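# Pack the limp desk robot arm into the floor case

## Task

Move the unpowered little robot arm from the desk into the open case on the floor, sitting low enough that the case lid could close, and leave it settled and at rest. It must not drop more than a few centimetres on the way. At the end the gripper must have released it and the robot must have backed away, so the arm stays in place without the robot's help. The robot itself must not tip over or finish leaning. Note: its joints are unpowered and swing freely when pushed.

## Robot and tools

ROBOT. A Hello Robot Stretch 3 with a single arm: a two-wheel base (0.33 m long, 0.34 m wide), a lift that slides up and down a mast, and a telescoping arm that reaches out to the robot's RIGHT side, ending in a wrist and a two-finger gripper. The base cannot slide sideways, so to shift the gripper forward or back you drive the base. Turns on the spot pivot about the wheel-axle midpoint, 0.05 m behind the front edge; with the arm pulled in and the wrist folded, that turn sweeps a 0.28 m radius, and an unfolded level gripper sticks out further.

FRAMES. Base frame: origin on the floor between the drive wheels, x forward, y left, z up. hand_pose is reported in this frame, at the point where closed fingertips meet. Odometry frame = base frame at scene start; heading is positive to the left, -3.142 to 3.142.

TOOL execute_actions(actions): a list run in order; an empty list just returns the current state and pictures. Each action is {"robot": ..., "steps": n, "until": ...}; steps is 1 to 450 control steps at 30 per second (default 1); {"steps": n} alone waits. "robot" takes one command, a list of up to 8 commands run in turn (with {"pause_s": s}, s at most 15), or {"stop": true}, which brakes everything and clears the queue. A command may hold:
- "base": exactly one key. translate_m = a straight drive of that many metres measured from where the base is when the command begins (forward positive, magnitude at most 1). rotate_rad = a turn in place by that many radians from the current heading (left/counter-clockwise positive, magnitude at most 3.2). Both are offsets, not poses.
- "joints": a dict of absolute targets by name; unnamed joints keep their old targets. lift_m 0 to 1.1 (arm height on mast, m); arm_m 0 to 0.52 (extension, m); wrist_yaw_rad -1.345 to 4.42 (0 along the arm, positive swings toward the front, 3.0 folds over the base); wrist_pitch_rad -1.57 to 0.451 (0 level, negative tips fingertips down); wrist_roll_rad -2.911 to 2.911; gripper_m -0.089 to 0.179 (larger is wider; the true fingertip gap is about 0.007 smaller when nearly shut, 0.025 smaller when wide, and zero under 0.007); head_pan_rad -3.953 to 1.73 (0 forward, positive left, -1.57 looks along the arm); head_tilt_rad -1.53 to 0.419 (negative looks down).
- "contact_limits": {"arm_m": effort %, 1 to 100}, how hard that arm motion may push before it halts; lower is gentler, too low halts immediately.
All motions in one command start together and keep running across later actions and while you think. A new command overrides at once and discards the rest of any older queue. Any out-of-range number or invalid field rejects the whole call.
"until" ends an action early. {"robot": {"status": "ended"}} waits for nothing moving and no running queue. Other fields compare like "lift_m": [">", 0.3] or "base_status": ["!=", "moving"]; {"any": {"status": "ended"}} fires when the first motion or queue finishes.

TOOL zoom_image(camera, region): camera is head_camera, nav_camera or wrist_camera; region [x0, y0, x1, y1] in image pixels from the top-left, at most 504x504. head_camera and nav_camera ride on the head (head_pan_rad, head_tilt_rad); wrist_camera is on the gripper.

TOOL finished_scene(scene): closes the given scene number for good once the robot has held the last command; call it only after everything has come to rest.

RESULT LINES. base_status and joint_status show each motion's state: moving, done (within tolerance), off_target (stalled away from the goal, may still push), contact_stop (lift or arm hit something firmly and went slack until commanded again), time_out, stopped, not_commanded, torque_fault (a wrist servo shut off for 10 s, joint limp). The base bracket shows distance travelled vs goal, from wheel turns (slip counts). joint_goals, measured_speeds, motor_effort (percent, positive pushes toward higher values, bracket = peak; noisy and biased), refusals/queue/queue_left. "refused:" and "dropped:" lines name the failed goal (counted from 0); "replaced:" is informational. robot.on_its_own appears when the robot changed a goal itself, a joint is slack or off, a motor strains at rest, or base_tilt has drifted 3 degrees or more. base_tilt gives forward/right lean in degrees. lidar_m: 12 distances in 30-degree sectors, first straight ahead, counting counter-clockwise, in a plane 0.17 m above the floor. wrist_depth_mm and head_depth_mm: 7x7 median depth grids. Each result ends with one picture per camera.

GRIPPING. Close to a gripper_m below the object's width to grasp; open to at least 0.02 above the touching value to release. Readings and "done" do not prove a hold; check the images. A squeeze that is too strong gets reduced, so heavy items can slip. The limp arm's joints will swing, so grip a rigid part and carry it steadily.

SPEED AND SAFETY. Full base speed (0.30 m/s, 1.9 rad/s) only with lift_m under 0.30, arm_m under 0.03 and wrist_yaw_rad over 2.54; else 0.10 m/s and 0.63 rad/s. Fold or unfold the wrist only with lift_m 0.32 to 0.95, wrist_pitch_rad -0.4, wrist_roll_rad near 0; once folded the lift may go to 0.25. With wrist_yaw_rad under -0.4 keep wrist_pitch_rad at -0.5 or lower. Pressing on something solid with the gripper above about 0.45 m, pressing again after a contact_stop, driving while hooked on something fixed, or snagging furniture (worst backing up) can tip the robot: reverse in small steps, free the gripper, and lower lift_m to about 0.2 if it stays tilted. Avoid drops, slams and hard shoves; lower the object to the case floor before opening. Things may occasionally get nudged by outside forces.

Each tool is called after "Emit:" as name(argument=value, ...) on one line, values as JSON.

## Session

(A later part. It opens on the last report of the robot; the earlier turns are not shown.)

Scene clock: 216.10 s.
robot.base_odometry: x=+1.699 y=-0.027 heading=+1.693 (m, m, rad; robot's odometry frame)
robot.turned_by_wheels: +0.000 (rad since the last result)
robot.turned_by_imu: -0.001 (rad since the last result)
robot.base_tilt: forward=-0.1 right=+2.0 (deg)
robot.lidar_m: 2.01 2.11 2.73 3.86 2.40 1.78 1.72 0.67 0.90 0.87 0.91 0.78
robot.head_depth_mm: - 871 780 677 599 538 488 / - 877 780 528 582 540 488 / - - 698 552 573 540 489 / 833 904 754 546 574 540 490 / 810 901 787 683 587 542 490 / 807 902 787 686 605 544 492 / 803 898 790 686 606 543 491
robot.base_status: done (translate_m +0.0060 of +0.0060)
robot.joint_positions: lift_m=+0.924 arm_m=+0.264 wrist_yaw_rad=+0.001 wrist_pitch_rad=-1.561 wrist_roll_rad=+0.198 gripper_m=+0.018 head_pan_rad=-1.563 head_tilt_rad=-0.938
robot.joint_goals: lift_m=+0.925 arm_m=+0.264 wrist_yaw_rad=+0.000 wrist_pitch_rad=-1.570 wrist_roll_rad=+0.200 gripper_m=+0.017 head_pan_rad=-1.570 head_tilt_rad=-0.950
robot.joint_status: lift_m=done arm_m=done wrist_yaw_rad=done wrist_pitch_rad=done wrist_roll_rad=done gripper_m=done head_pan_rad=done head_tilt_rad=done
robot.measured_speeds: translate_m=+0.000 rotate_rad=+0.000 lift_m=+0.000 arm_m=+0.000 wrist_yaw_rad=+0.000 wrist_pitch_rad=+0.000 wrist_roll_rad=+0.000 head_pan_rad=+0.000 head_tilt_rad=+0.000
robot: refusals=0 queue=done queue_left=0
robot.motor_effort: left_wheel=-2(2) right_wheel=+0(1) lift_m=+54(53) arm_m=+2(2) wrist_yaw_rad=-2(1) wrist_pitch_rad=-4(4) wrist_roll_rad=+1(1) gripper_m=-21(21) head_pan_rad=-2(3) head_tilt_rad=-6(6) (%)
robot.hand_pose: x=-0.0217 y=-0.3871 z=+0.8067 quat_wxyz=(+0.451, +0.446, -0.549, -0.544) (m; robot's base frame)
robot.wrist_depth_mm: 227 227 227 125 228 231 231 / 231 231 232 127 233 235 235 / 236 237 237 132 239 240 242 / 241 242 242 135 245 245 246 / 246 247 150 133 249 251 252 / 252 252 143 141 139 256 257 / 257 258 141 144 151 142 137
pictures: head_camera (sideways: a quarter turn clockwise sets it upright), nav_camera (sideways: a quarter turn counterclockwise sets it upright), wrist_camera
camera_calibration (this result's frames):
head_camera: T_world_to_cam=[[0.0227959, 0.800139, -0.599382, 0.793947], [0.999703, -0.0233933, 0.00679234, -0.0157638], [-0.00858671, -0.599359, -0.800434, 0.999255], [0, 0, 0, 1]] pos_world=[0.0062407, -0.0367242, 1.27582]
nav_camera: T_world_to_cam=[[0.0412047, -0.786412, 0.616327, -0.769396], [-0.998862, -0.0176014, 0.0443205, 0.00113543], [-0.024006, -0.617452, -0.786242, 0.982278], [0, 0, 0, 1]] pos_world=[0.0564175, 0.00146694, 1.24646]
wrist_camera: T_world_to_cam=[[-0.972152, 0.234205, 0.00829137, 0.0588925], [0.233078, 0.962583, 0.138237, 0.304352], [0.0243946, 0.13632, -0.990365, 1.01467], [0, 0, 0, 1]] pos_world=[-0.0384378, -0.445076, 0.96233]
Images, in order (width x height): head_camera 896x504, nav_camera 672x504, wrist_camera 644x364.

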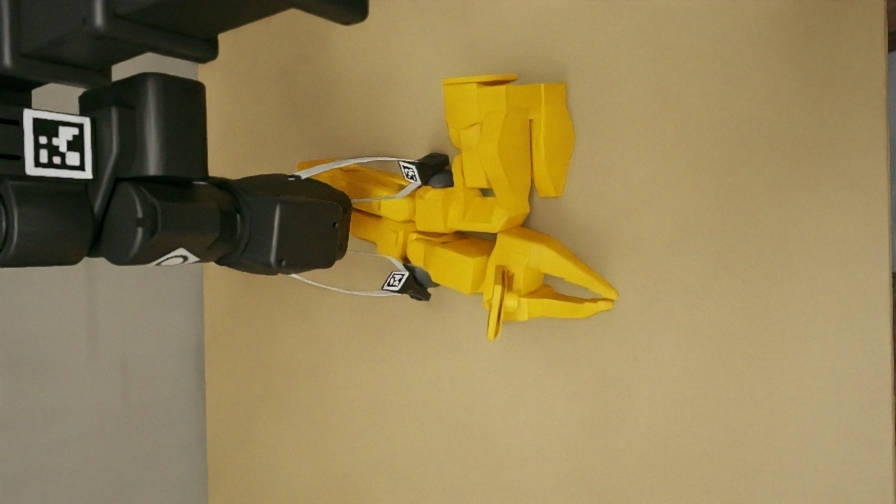

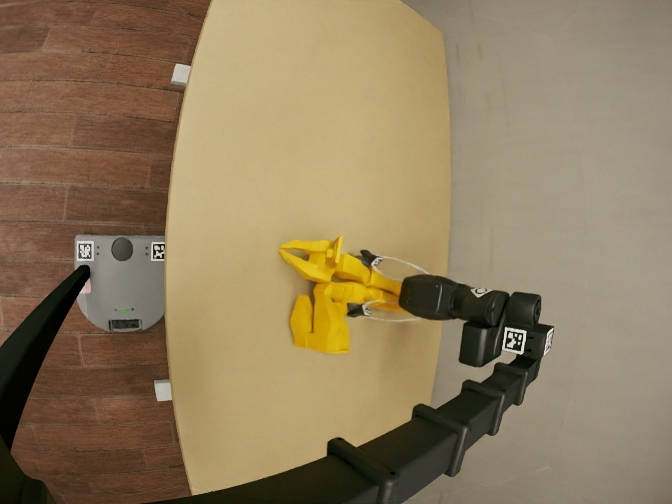

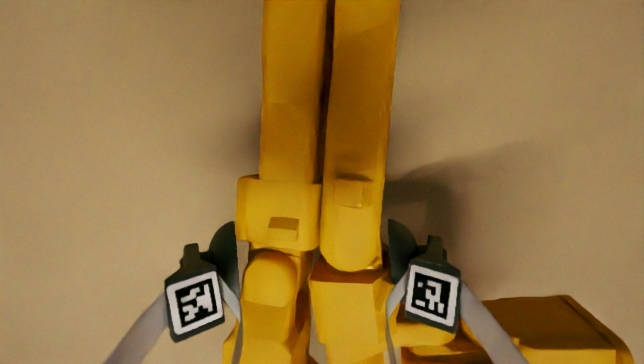

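Emit:
execute_actions(actions=[{"robot":[{"joints":{"lift_m":0.94,"arm_m":0.1,"wrist_roll_rad":0.0},"base":{"rotate_rad":0.6}},{"base":{"translate_m":0.3}},{"base":{"rotate_rad":0.90}},{"base":{"translate_m":1.0},"joints":{"lift_m":0.7}},{"base":{"translate_m":1.0}},{"base":{"translate_m":0.44}},{"base":{"rotate_rad":0.70}}],"steps":300},{"steps":1}])

Emit:
execute_actions(actions=[{"steps":450,"until":{"robot":{"status":"ended"}}},{"steps":450,"until":{"robot":{"status":"ended"}}}])

Scene clock: 236.13 s.
robot.base_odometry: x=+1.404 y=+0.193 heading=-3.091 (m, m, rad; robot's odometry frame)
robot.turned_by_wheels: +1.500 (rad since the last result)
robot.turned_by_imu: +1.502 (rad since the last result)
robot.base_tilt: forward=+0.2 right=+2.0 (deg)
robot.lidar_m: 2.41 2.97 2.09 1.98 1.03 1.05 1.14 0.80 1.53 1.76 1.82 2.37
robot.head_depth_mm: 1757 1991 1846 - 1342 1179 1111 / 1715 1959 1870 - 1351 517 1106 / 1708 1965 1843 - - 535 1134 / 1692 1962 1815 1569 1404 530 489 / 1667 1951 1805 1573 1386 1248 1128 / 1651 1931 1794 1568 1388 1248 1124 / 1646 1928 1831 1580 1394 1248 1135
robot.base_status: moving (translate_m +0.0969 of +1.0000)
robot.joint_positions: lift_m=+0.827 arm_m=+0.100 wrist_yaw_rad=+0.001 wrist_pitch_rad=-1.561 wrist_roll_rad=+0.002 gripper_m=+0.018 head_pan_rad=-1.563 head_tilt_rad=-0.938
robot.joint_goals: lift_m=+0.700 arm_m=+0.100 wrist_yaw_rad=+0.000 wrist_pitch_rad=-1.570 wrist_roll_rad=+0.000 gripper_m=+0.017 head_pan_rad=-1.570 head_tilt_rad=-0.950
robot.joint_status: lift_m=moving arm_m=done wrist_yaw_rad=done wrist_pitch_rad=done wrist_roll_rad=done gripper_m=done head_pan_rad=done head_tilt_rad=done
robot.measured_speeds: translate_m=+0.100 rotate_rad=+0.000 lift_m=-0.110 arm_m=+0.000 wrist_yaw_rad=+0.000 wrist_pitch_rad=+0.000 wrist_roll_rad=+0.000 head_pan_rad=+0.000 head_tilt_rad=+0.000
robot: refusals=0 queue=running queue_left=3
robot.motor_effort: left_wheel=+0(9) right_wheel=+4(5) lift_m=+34(56) arm_m=-4(8) wrist_yaw_rad=-1(1) wrist_pitch_rad=-4(4) wrist_roll_rad=-1(5) gripper_m=-20(21) head_pan_rad=-3(2) head_tilt_rad=-6(6) (%)
robot.hand_pose: x=-0.0217 y=-0.2236 z=+0.7094 quat_wxyz=(+0.502, +0.497, -0.502, -0.498) (m; robot's base frame)
robot.wrist_depth_mm: 816 821 822 125 834 847 808 / 817 832 825 127 837 859 864 / 843 849 867 132 854 886 880 / 866 873 875 135 869 890 893 / 885 894 149 132 890 903 900 / 897 897 143 141 139 911 932 / 929 937 141 144 150 143 137
pictures: head_camera (sideways: a quarter turn clockwise sets it upright), nav_camera (sideways: a quarter turn counterclockwise sets it upright), wrist_camera
camera_calibration (this result's frames):
head_camera: T_world_to_cam=[[0.0227956, 0.800146, -0.599372, 0.793934], [0.999703, -0.0233931, 0.00679195, -0.0157633], [-0.00858664, -0.599349, -0.800442, 0.999265], [0, 0, 0, 1]] pos_world=[0.0062407, -0.0367238, 1.27582]
nav_camera: T_world_to_cam=[[0.041205, -0.78642, 0.616317, -0.769383], [-0.998862, -0.0176022, 0.0443204, 0.0011356], [-0.0240059, -0.617442, -0.78625, 0.982288], [0, 0, 0, 1]] pos_world=[0.0564175, 0.00146765, 1.24646]
wrist_camera: T_world_to_cam=[[-0.999097, 0.0412821, 0.0100294, -0.023535], [0.0422724, 0.989518, 0.138082, 0.162429], [-0.00422394, 0.138382, -0.99037, 0.895889], [0, 0, 0, 1]] pos_world=[-0.0265959, -0.28373, 0.865069]
Images, in order (width x height): head_camera 896x504, nav_camera 672x504, wrist_camera 644x364.

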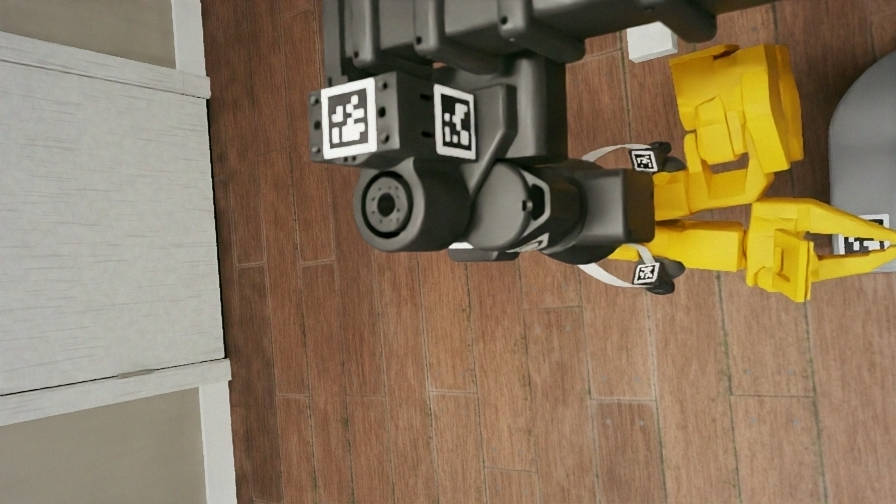

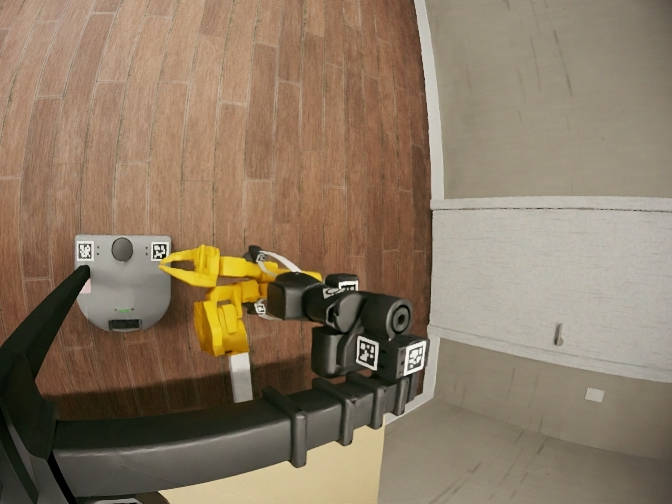

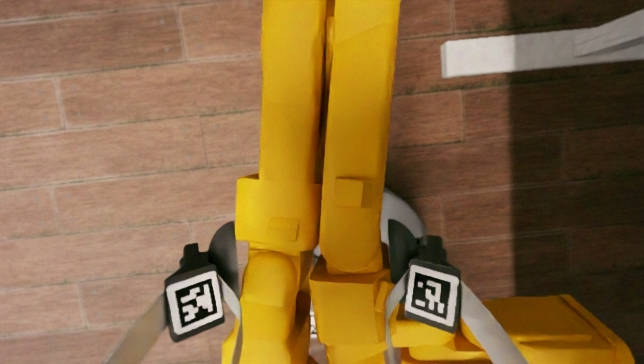

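Scene clock: 264.67 s.
robot.base_odometry: x=-0.936 y=+0.074 heading=-2.391 (m, m, rad; robot's odometry frame)
robot.turned_by_wheels: +0.700 (rad since the last result)
robot.turned_by_imu: +0.682 (rad since the last result)
robot.base_tilt: forward=-0.1 right=+2.0 (deg)
robot.lidar_m: 1.38 2.05 2.12 2.28 3.16 3.00 2.11 1.65 0.31 0.68 1.30 1.28
robot.head_depth_mm: 1563 1793 1797 1552 1426 - - / 1662 1915 1787 1594 - 846 618 / 1774 1989 1799 1591 - 641 610 / 1893 2073 1798 1564 1331 883 606 / 1893 2050 1802 1566 1345 1215 1125 / 1672 1867 1809 1574 1394 1248 1131 / 1506 1662 1773 1583 1384 1252 1133
robot.base_status: done (rotate_rad +0.6999 of +0.7000)
robot.joint_positions: lift_m=+0.700 arm_m=+0.100 wrist_yaw_rad=+0.001 wrist_pitch_rad=-1.561 wrist_roll_rad=+0.002 gripper_m=+0.018 head_pan_rad=-1.563 head_tilt_rad=-0.938
robot.joint_goals: lift_m=+0.700 arm_m=+0.100 wrist_yaw_rad=+0.000 wrist_pitch_rad=-1.570 wrist_roll_rad=+0.000 gripper_m=+0.017 head_pan_rad=-1.570 head_tilt_rad=-0.950
robot.joint_status: lift_m=done arm_m=done wrist_yaw_rad=done wrist_pitch_rad=done wrist_roll_rad=done gripper_m=done head_pan_rad=done head_tilt_rad=done
robot.measured_speeds: translate_m=+0.000 rotate_rad=+0.000 lift_m=+0.000 arm_m=+0.000 wrist_yaw_rad=+0.000 wrist_pitch_rad=+0.000 wrist_roll_rad=+0.000 head_pan_rad=+0.000 head_tilt_rad=+0.000
robot: refusals=0 queue=done queue_left=0
robot.motor_effort: left_wheel=-2(8) right_wheel=+1(4) lift_m=+34(32) arm_m=-4(5) wrist_yaw_rad=-1(0) wrist_pitch_rad=-4(4) wrist_roll_rad=-1(1) gripper_m=-21(20) head_pan_rad=-2(2) head_tilt_rad=-6(6) (%)
robot.hand_pose: x=-0.0217 y=-0.2236 z=+0.5824 quat_wxyz=(+0.502, +0.497, -0.502, -0.498) (m; robot's base frame)
robot.wrist_depth_mm: 690 697 682 125 308 720 720 / 706 720 690 127 317 732 725 / 715 712 727 132 321 737 750 / 735 746 742 134 754 759 760 / 757 756 150 132 758 779 775 / 772 774 142 141 139 779 803 / 781 786 141 144 150 143 137
pictures: head_camera (sideways: a quarter turn clockwise sets it upright), nav_camera (sideways: a quarter turn counterclockwise sets it upright), wrist_camera
camera_calibration (this result's frames):
head_camera: T_world_to_cam=[[0.0227959, 0.800146, -0.599372, 0.793934], [0.999703, -0.0233935, 0.00679195, -0.0157633], [-0.00858685, -0.599349, -0.800442, 0.999265], [0, 0, 0, 1]] pos_world=[0.00624069, -0.0367238, 1.27582]
nav_camera: T_world_to_cam=[[0.0412047, -0.786419, 0.616317, -0.769384], [-0.998862, -0.0176018, 0.0443204, 0.00113559], [-0.0240061, -0.617442, -0.78625, 0.982288], [0, 0, 0, 1]] pos_world=[0.0564175, 0.00146762, 1.24646]
wrist_camera: T_world_to_cam=[[-0.999098, 0.0412744, 0.0100295, -0.0222629], [0.0422649, 0.989518, 0.138083, 0.179967], [-0.00422507, 0.138382, -0.99037, 0.770097], [0, 0, 0, 1]] pos_world=[-0.0265954, -0.28373, 0.738054]
Images, in order (width x height): head_camera 896x504, nav_camera 672x504, wrist_camera 644x364.

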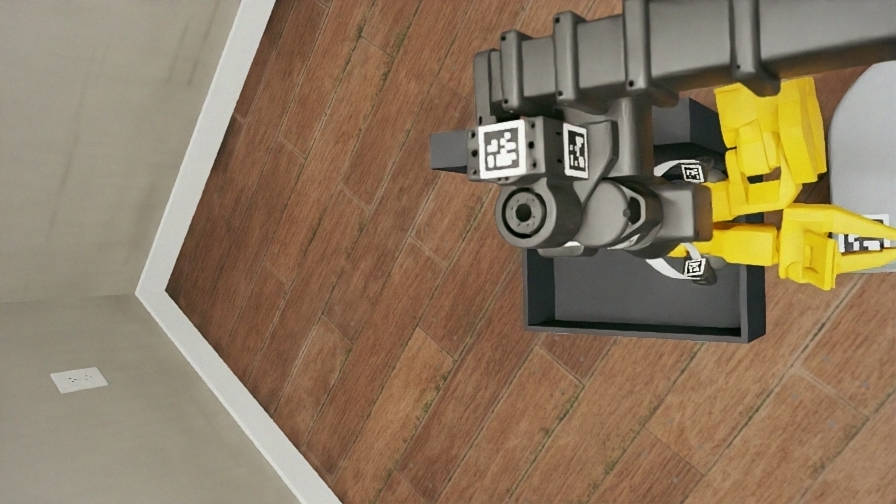

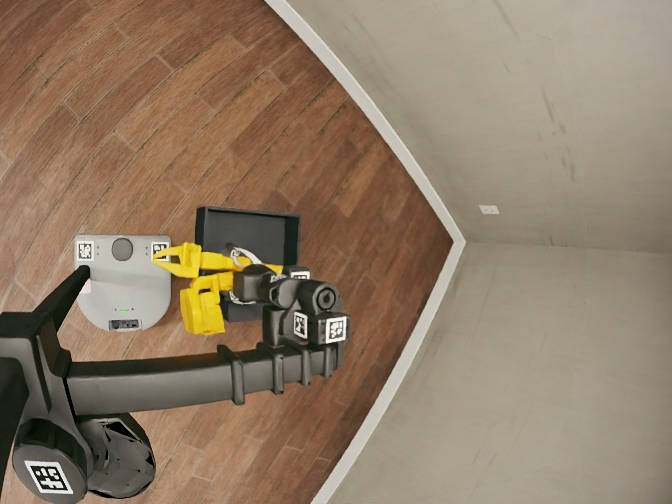

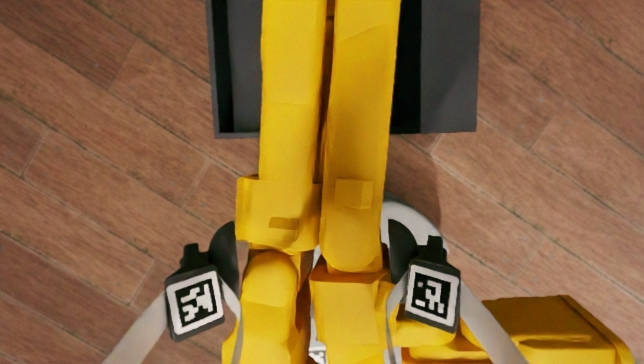

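Emit:
execute_actions(actions=[{"robot":[{"base":{"translate_m":0.055},"joints":{"arm_m":0.382}},{"joints":{"lift_m":0.36}}],"steps":450,"until":{"robot":{"status":"ended"}}}])

Scene clock: 279.57 s.
robot.base_odometry: x=-0.976 y=+0.036 heading=-2.391 (m, m, rad; robot's odometry frame)
robot.turned_by_wheels: +0.000 (rad since the last result)
robot.turned_by_imu: -0.003 (rad since the last result)
robot.base_tilt: forward=+0.0 right=+2.0 (deg)
robot.lidar_m: 1.32 1.98 2.09 2.26 3.17 3.06 2.15 1.69 0.34 1.60 1.25 1.24
robot.head_depth_mm: 1608 1836 1795 1553 1379 1218 1122 / 1707 1948 1790 1475 961 978 - / 1816 2018 1804 1629 1335 1198 1151 / 1934 2090 1807 1596 1118 1201 1141 / 1835 2034 1816 1572 1361 1248 1124 / 1609 1802 1791 1567 1396 1248 1129 / 1447 1606 1738 1572 1390 1253 1128
robot.base_status: done (translate_m +0.0550 of +0.0550)
robot.joint_positions: lift_m=+0.360 arm_m=+0.382 wrist_yaw_rad=+0.000 wrist_pitch_rad=-1.561 wrist_roll_rad=+0.002 gripper_m=+0.018 head_pan_rad=-1.563 head_tilt_rad=-0.938
robot.joint_goals: lift_m=+0.360 arm_m=+0.382 wrist_yaw_rad=+0.000 wrist_pitch_rad=-1.570 wrist_roll_rad=+0.000 gripper_m=+0.017 head_pan_rad=-1.570 head_tilt_rad=-0.950
robot.joint_status: lift_m=done arm_m=done wrist_yaw_rad=done wrist_pitch_rad=done wrist_roll_rad=done gripper_m=done head_pan_rad=done head_tilt_rad=done
robot.measured_speeds: translate_m=+0.000 rotate_rad=+0.000 lift_m=+0.000 arm_m=+0.000 wrist_yaw_rad=+0.000 wrist_pitch_rad=+0.000 wrist_roll_rad=+0.000 head_pan_rad=+0.000 head_tilt_rad=+0.000
robot: refusals=0 queue=done queue_left=0
robot.motor_effort: left_wheel=-3(6) right_wheel=+2(5) lift_m=+34(35) arm_m=+4(6) wrist_yaw_rad=+0(1) wrist_pitch_rad=-4(4) wrist_roll_rad=-1(1) gripper_m=-21(21) head_pan_rad=-3(2) head_tilt_rad=-6(6) (%)
robot.hand_pose: x=-0.0216 y=-0.5051 z=+0.2424 quat_wxyz=(+0.502, +0.497, -0.503, -0.498) (m; robot's base frame)
robot.wrist_depth_mm: 372 369 301 125 301 259 239 / 382 378 355 127 360 261 241 / 384 386 364 132 367 265 242 / 399 396 324 134 373 266 243 / 405 407 149 132 384 272 245 / 413 413 143 142 139 271 234 / 421 420 141 143 150 143 137
pictures: head_camera (sideways: a quarter turn clockwise sets it upright), nav_camera (sideways: a quarter turn counterclockwise sets it upright), wrist_camera
camera_calibration (this result's frames):
head_camera: T_world_to_cam=[[0.022805, 0.800146, -0.599372, 0.793934], [0.999703, -0.0234049, 0.00679195, -0.0157633], [-0.00859371, -0.599349, -0.800442, 0.999265], [0, 0, 0, 1]] pos_world=[0.00624027, -0.0367238, 1.27582]
nav_camera: T_world_to_cam=[[0.0411957, -0.78642, 0.616317, -0.769384], [-0.998862, -0.0175904, 0.0443204, 0.0011356], [-0.0240132, -0.617442, -0.78625, 0.982288], [0, 0, 0, 1]] pos_world=[0.0564175, 0.00146705, 1.24646]
wrist_camera: T_world_to_cam=[[-0.999062, 0.0421333, 0.0100295, -0.00678428], [0.0431155, 0.989482, 0.138083, 0.505387], [-0.0041061, 0.138386, -0.99037, 0.472332], [0, 0, 0, 1]] pos_world=[-0.0266285, -0.565149, 0.398066]
Images, in order (width x height): head_camera 896x504, nav_camera 672x504, wrist_camera 644x364.

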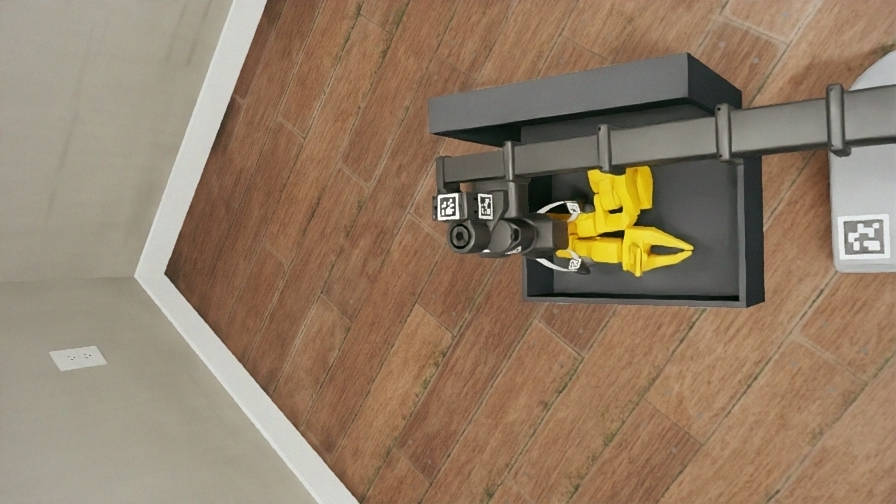

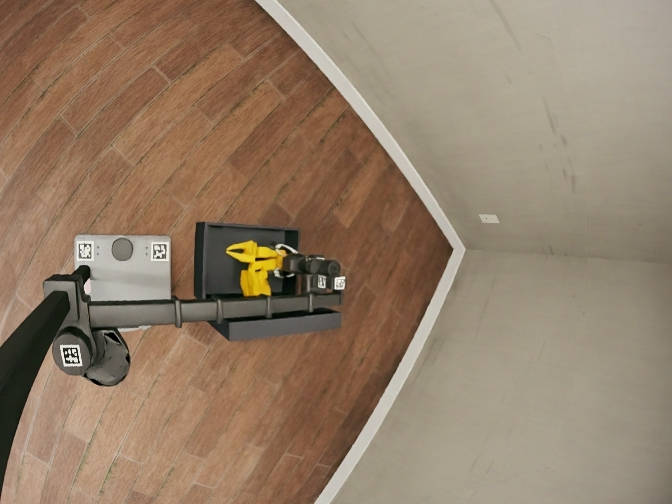

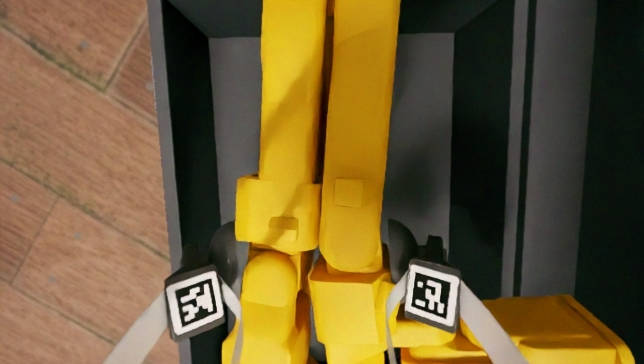

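Emit:
execute_actions(actions=[{"robot":[{"base":{"translate_m":0.012},"joints":{"arm_m":0.365}},{"joints":{"lift_m":0.25}}],"steps":450,"until":{"robot":{"status":"ended"}}}])

Scene clock: 289.67 s.
robot.base_odometry: x=-0.985 y=+0.028 heading=-2.391 (m, m, rad; robot's odometry frame)
robot.turned_by_wheels: +0.000 (rad since the last result)
robot.turned_by_imu: -0.002 (rad since the last result)
robot.base_tilt: forward=-0.1 right=+2.1 (deg)
robot.lidar_m: 1.32 1.96 2.08 2.24 3.32 3.07 2.16 1.69 0.34 0.39 1.24 1.23
robot.head_depth_mm: 1605 1826 1792 1553 1379 1213 1119 / 1699 1949 1784 1238 1164 1092 1148 / 1816 2021 1802 1570 1308 1165 1154 / 1936 2089 1810 1568 1339 1154 1141 / 1811 2002 1814 1573 1367 1222 1128 / 1596 1798 1819 1573 1386 1240 1130 / 1440 1599 1739 1570 1392 1240 1128
robot.base_status: done (translate_m +0.0120 of +0.0120)
robot.joint_positions: lift_m=+0.250 arm_m=+0.365 wrist_yaw_rad=+0.000 wrist_pitch_rad=-1.561 wrist_roll_rad=+0.002 gripper_m=+0.018 head_pan_rad=-1.563 head_tilt_rad=-0.938
robot.joint_goals: lift_m=+0.250 arm_m=+0.365 wrist_yaw_rad=+0.000 wrist_pitch_rad=-1.570 wrist_roll_rad=+0.000 gripper_m=+0.017 head_pan_rad=-1.570 head_tilt_rad=-0.950
robot.joint_status: lift_m=done arm_m=done wrist_yaw_rad=done wrist_pitch_rad=done wrist_roll_rad=done gripper_m=done head_pan_rad=done head_tilt_rad=done
robot.measured_speeds: translate_m=+0.000 rotate_rad=+0.000 lift_m=+0.000 arm_m=+0.000 wrist_yaw_rad=+0.000 wrist_pitch_rad=+0.000 wrist_roll_rad=+0.000 head_pan_rad=+0.000 head_tilt_rad=+0.000
robot: refusals=0 queue=done queue_left=0
robot.motor_effort: left_wheel=-3(5) right_wheel=+1(5) lift_m=+34(34) arm_m=-5(6) wrist_yaw_rad=+0(0) wrist_pitch_rad=-4(4) wrist_roll_rad=-1(1) gripper_m=-20(21) head_pan_rad=-2(3) head_tilt_rad=-6(6) (%)
robot.hand_pose: x=-0.0216 y=-0.4886 z=+0.1324 quat_wxyz=(+0.502, +0.497, -0.503, -0.498) (m; robot's base frame)
robot.wrist_depth_mm: 144 187 246 124 248 250 190 / 273 186 252 127 253 255 190 / 276 185 258 132 259 260 191 / 287 182 260 135 265 267 192 / 291 181 149 132 269 270 194 / 297 168 142 141 139 273 186 / 305 164 141 144 150 143 137
pictures: head_camera (sideways: a quarter turn clockwise sets it upright), nav_camera (sideways: a quarter turn counterclockwise sets it upright), wrist_camera
camera_calibration (this result's frames):
head_camera: T_world_to_cam=[[0.0228051, 0.800146, -0.599372, 0.793934], [0.999703, -0.0234051, 0.00679194, -0.0157633], [-0.00859379, -0.599348, -0.800442, 0.999265], [0, 0, 0, 1]] pos_world=[0.00624027, -0.0367238, 1.27582]
nav_camera: T_world_to_cam=[[0.0411956, -0.78642, 0.616317, -0.769383], [-0.998862, -0.0175903, 0.0443204, 0.0011356], [-0.0240133, -0.617441, -0.78625, 0.982288], [0, 0, 0, 1]] pos_world=[0.0564175, 0.00146706, 1.24646]
wrist_camera: T_world_to_cam=[[-0.999062, 0.0421337, 0.0100266, -0.00637186], [0.0431152, 0.989491, 0.138015, 0.504352], [-0.00410612, 0.138318, -0.990379, 0.361084], [0, 0, 0, 1]] pos_world=[-0.0266285, -0.548728, 0.288066]
Images, in order (width x height): head_camera 896x504, nav_camera 672x504, wrist_camera 644x364.

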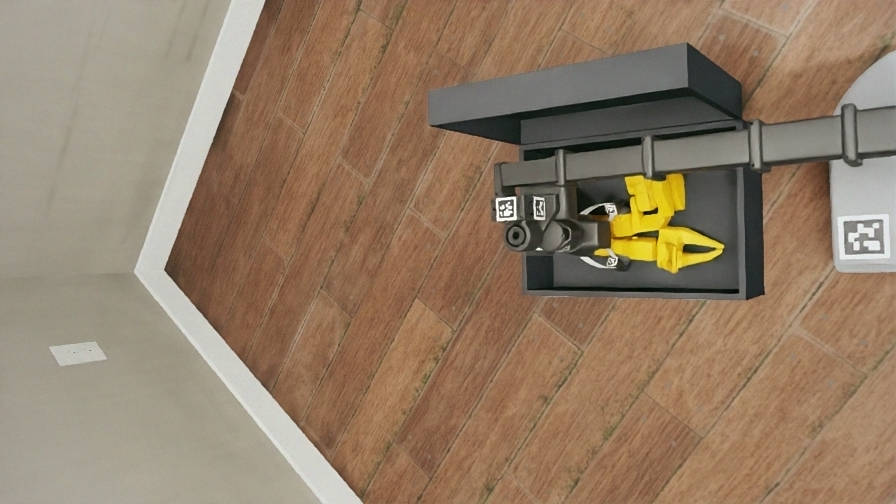

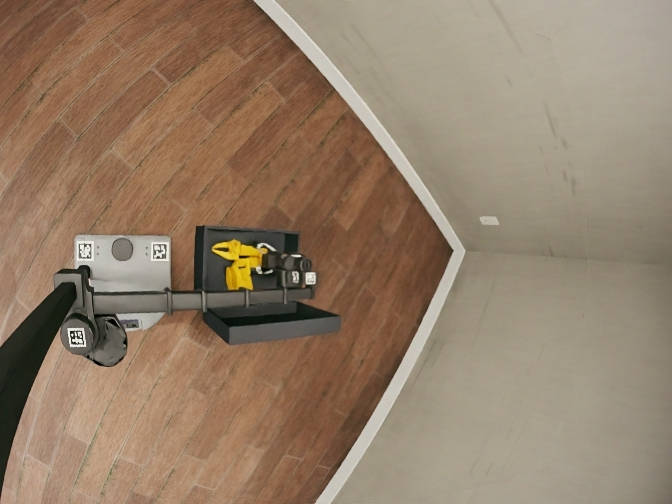

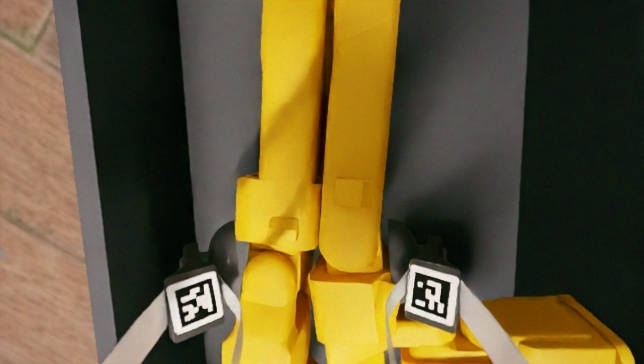

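Emit:
execute_actions(actions=[{"robot":[{"joints":{"lift_m":0.188}},{"joints":{"gripper_m":0.095}},{"joints":{"lift_m":0.47}}],"steps":450,"until":{"robot":{"status":"ended"}}}])

Scene clock: 298.80 s.
robot.base_odometry: x=-0.985 y=+0.028 heading=-2.391 (m, m, rad; robot's odometry frame)
robot.turned_by_wheels: +0.000 (rad since the last result)
robot.turned_by_imu: -0.002 (rad since the last result)
robot.base_tilt: forward=-0.1 right=+2.1 (deg)
robot.lidar_m: 1.32 1.96 2.08 2.24 3.30 3.07 2.16 1.69 0.34 1.59 1.24 1.23
robot.head_depth_mm: 1616 1836 1783 1557 1384 1216 1118 / 1699 1950 1783 1369 951 940 - / 1812 2003 1798 - 1336 1196 1154 / 1939 2088 1803 1597 1313 1195 1143 / 1810 1995 1805 1570 1366 1226 1120 / 1603 1793 1810 1573 1399 1247 1131 / 1437 1604 1742 1572 1397 1251 1131
robot.base_status: done (translate_m +0.0120 of +0.0120)
robot.joint_positions: lift_m=+0.470 arm_m=+0.365 wrist_yaw_rad=+0.000 wrist_pitch_rad=-1.563 wrist_roll_rad=+0.002 gripper_m=+0.095 head_pan_rad=-1.563 head_tilt_rad=-0.938
robot.joint_goals: lift_m=+0.470 arm_m=+0.365 wrist_yaw_rad=+0.000 wrist_pitch_rad=-1.570 wrist_roll_rad=+0.000 gripper_m=+0.095 head_pan_rad=-1.570 head_tilt_rad=-0.950
robot.joint_status: lift_m=done arm_m=done wrist_yaw_rad=done wrist_pitch_rad=done wrist_roll_rad=done gripper_m=done head_pan_rad=done head_tilt_rad=done
robot.measured_speeds: translate_m=+0.000 rotate_rad=+0.000 lift_m=+0.000 arm_m=+0.000 wrist_yaw_rad=+0.000 wrist_pitch_rad=+0.000 wrist_roll_rad=+0.000 head_pan_rad=+0.000 head_tilt_rad=+0.000
robot: refusals=0 queue=done queue_left=0
robot.motor_effort: left_wheel=-3(3) right_wheel=+1(2) lift_m=+48(51) arm_m=-5(4) wrist_yaw_rad=+0(0) wrist_pitch_rad=-3(4) wrist_roll_rad=-1(1) gripper_m=+0(79) head_pan_rad=-2(2) head_tilt_rad=-6(6) (%)
robot.hand_pose: x=-0.0216 y=-0.4882 z=+0.3519 quat_wxyz=(+0.502, +0.498, -0.502, -0.499) (m; robot's base frame)
robot.wrist_depth_mm: 469 480 453 417 419 344 253 / 484 487 464 464 468 355 255 / 499 492 475 422 476 361 256 / 510 505 488 438 481 364 258 / 517 520 496 439 413 375 259 / 524 532 434 504 510 364 258 / 543 543 512 443 438 375 263
pictures: head_camera (sideways: a quarter turn clockwise sets it upright), nav_camera (sideways: a quarter turn counterclockwise sets it upright), wrist_camera
camera_calibration (this result's frames):
head_camera: T_world_to_cam=[[0.0228054, 0.800146, -0.599372, 0.793934], [0.999703, -0.0234054, 0.00679195, -0.0157633], [-0.008594, -0.599349, -0.800442, 0.999265], [0, 0, 0, 1]] pos_world=[0.00624025, -0.0367238, 1.27582]
nav_camera: T_world_to_cam=[[0.0411953, -0.78642, 0.616317, -0.769383], [-0.998863, -0.0175899, 0.0443204, 0.0011356], [-0.0240135, -0.617442, -0.78625, 0.982288], [0, 0, 0, 1]] pos_world=[0.0564175, 0.00146703, 1.24646]
wrist_camera: T_world_to_cam=[[-0.999082, 0.0416198, 0.0101104, -0.00887495], [0.0426258, 0.98925, 0.139886, 0.472776], [-0.00417971, 0.140189, -0.990116, 0.579264], [0, 0, 0, 1]] pos_world=[-0.0265981, -0.54853, 0.507494]
Images, in order (width x height): head_camera 896x504, nav_camera 672x504, wrist_camera 644x364.

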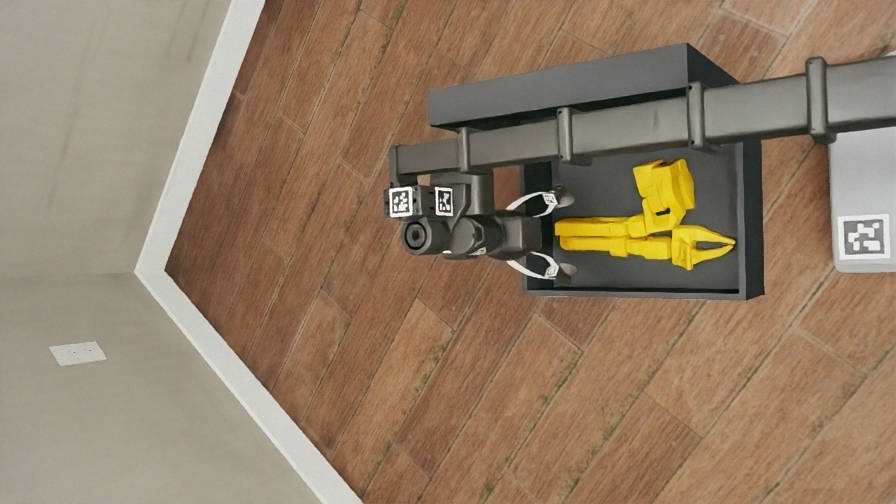

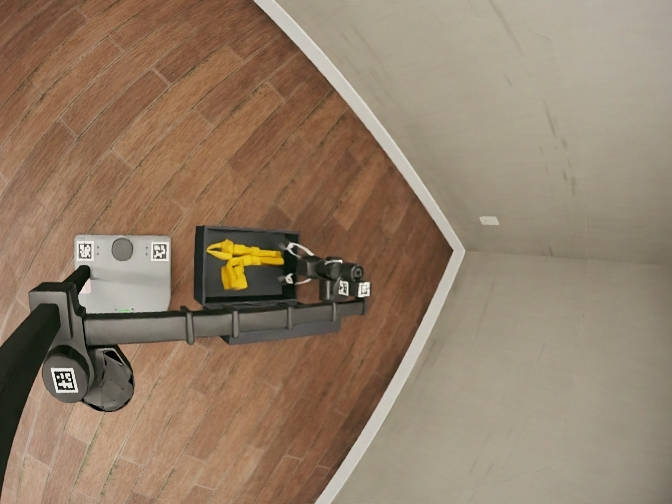

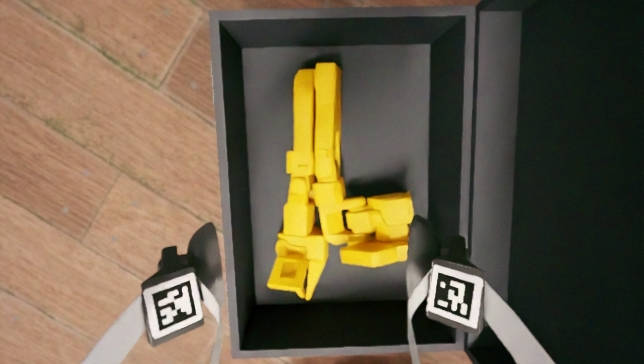

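Emit:
execute_actions(actions=[{"robot":{"joints":{"arm_m":0.0},"base":{"translate_m":0.5}},"steps":450,"until":{"robot":{"status":"ended"}}}])

Emit:
finished_scene(scene=2)

Scene clock: 308.67 s.
robot.base_odometry: x=-1.350 y=-0.313 heading=-2.391 (m, m, rad; robot's odometry frame)
robot.turned_by_wheels: +0.000 (rad since the last result)
robot.turned_by_imu: -0.005 (rad since the last result)
robot.base_tilt: forward=-0.1 right=+2.1 (deg)
robot.lidar_m: 0.88 1.31 1.79 1.92 2.86 3.51 2.54 0.74 1.96 1.06 0.83 0.82
robot.head_depth_mm: 1898 2059 1790 1561 1347 1213 1122 / 1924 2123 1779 1560 1386 1255 - / 1623 1961 1805 1556 1385 1256 - / 1387 1610 1769 1564 1389 1243 1145 / 1201 1381 1590 1566 1380 1240 1129 / 1065 1197 1364 1519 1398 1246 1133 / 955 1061 1190 1353 1396 1249 1130
robot.base_status: done (translate_m +0.5000 of +0.5000)
robot.joint_positions: lift_m=+0.470 arm_m=+0.000 wrist_yaw_rad=+0.000 wrist_pitch_rad=-1.564 wrist_roll_rad=+0.002 gripper_m=+0.095 head_pan_rad=-1.563 head_tilt_rad=-0.938
robot.joint_goals: lift_m=+0.470 arm_m=+0.000 wrist_yaw_rad=+0.000 wrist_pitch_rad=-1.570 wrist_roll_rad=+0.000 gripper_m=+0.095 head_pan_rad=-1.570 head_tilt_rad=-0.950
robot.joint_status: lift_m=done arm_m=done wrist_yaw_rad=done wrist_pitch_rad=done wrist_roll_rad=done gripper_m=done head_pan_rad=done head_tilt_rad=done
robot.measured_speeds: translate_m=+0.000 rotate_rad=+0.000 lift_m=+0.000 arm_m=+0.000 wrist_yaw_rad=+0.000 wrist_pitch_rad=+0.000 wrist_roll_rad=+0.000 head_pan_rad=+0.000 head_tilt_rad=+0.000
robot: refusals=0 queue=done queue_left=0
robot.motor_effort: left_wheel=-2(4) right_wheel=+1(4) lift_m=+47(48) arm_m=-6(5) wrist_yaw_rad=+1(0) wrist_pitch_rad=-3(3) wrist_roll_rad=-1(0) gripper_m=+0(0) head_pan_rad=-2(3) head_tilt_rad=-6(6) (%)
robot.hand_pose: x=-0.0216 y=-0.1230 z=+0.3519 quat_wxyz=(+0.501, +0.498, -0.502, -0.499) (m; robot's base frame)
robot.wrist_depth_mm: 483 480 480 483 492 490 461 / 491 489 494 496 494 499 498 / 489 497 496 502 506 510 510 / 510 507 512 - - 515 531 / 519 524 522 - - 531 529 / 526 533 533 - - 547 547 / 540 549 549 - - - 563
pictures: head_camera (sideways: a quarter turn clockwise sets it upright), nav_camera (sideways: a quarter turn counterclockwise sets it upright), wrist_camera
camera_calibration (this result's frames):
head_camera: T_world_to_cam=[[0.0228052, 0.800146, -0.599372, 0.793934], [0.999703, -0.0234052, 0.00679195, -0.0157633], [-0.00859386, -0.599349, -0.800442, 0.999265], [0, 0, 0, 1]] pos_world=[0.00624026, -0.0367238, 1.27582]
nav_camera: T_world_to_cam=[[0.0411955, -0.78642, 0.616317, -0.769383], [-0.998862, -0.0175901, 0.0443204, 0.0011356], [-0.0240133, -0.617442, -0.78625, 0.982288], [0, 0, 0, 1]] pos_world=[0.0564175, 0.00146704, 1.24646]
wrist_camera: T_world_to_cam=[[-0.999088, 0.0414782, 0.0101398, -0.0241005], [0.0424925, 0.98916, 0.140556, 0.111297], [-0.00419985, 0.140859, -0.990021, 0.528137], [0, 0, 0, 1]] pos_world=[-0.0265897, -0.183484, 0.507468]
Images, in order (width x height): head_camera 896x504, nav_camera 672x504, wrist_camera 644x364.

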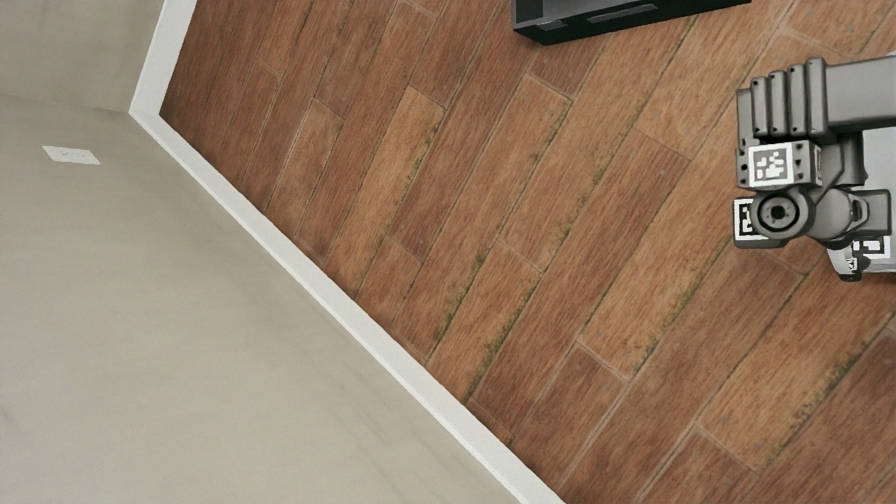

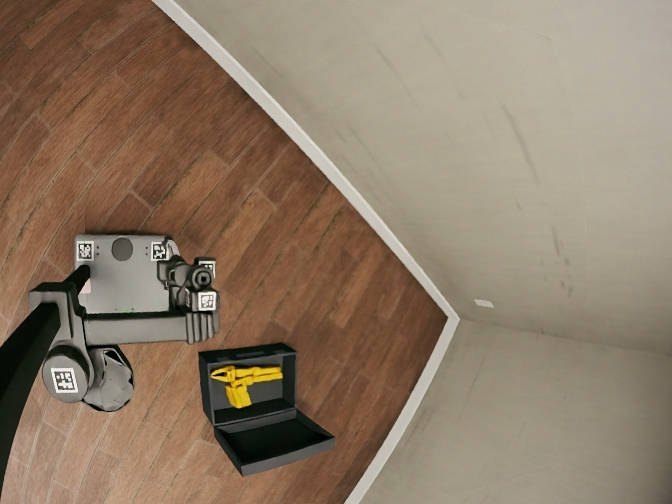

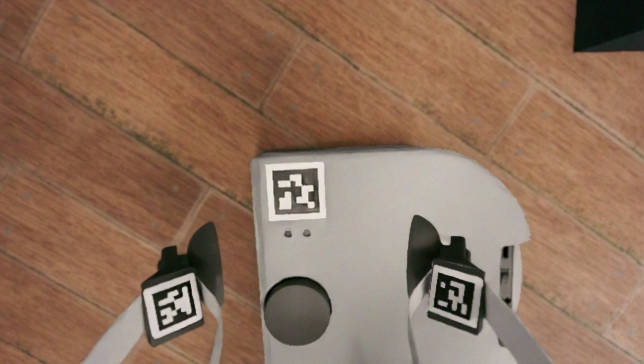

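The scene is finished: the task was done.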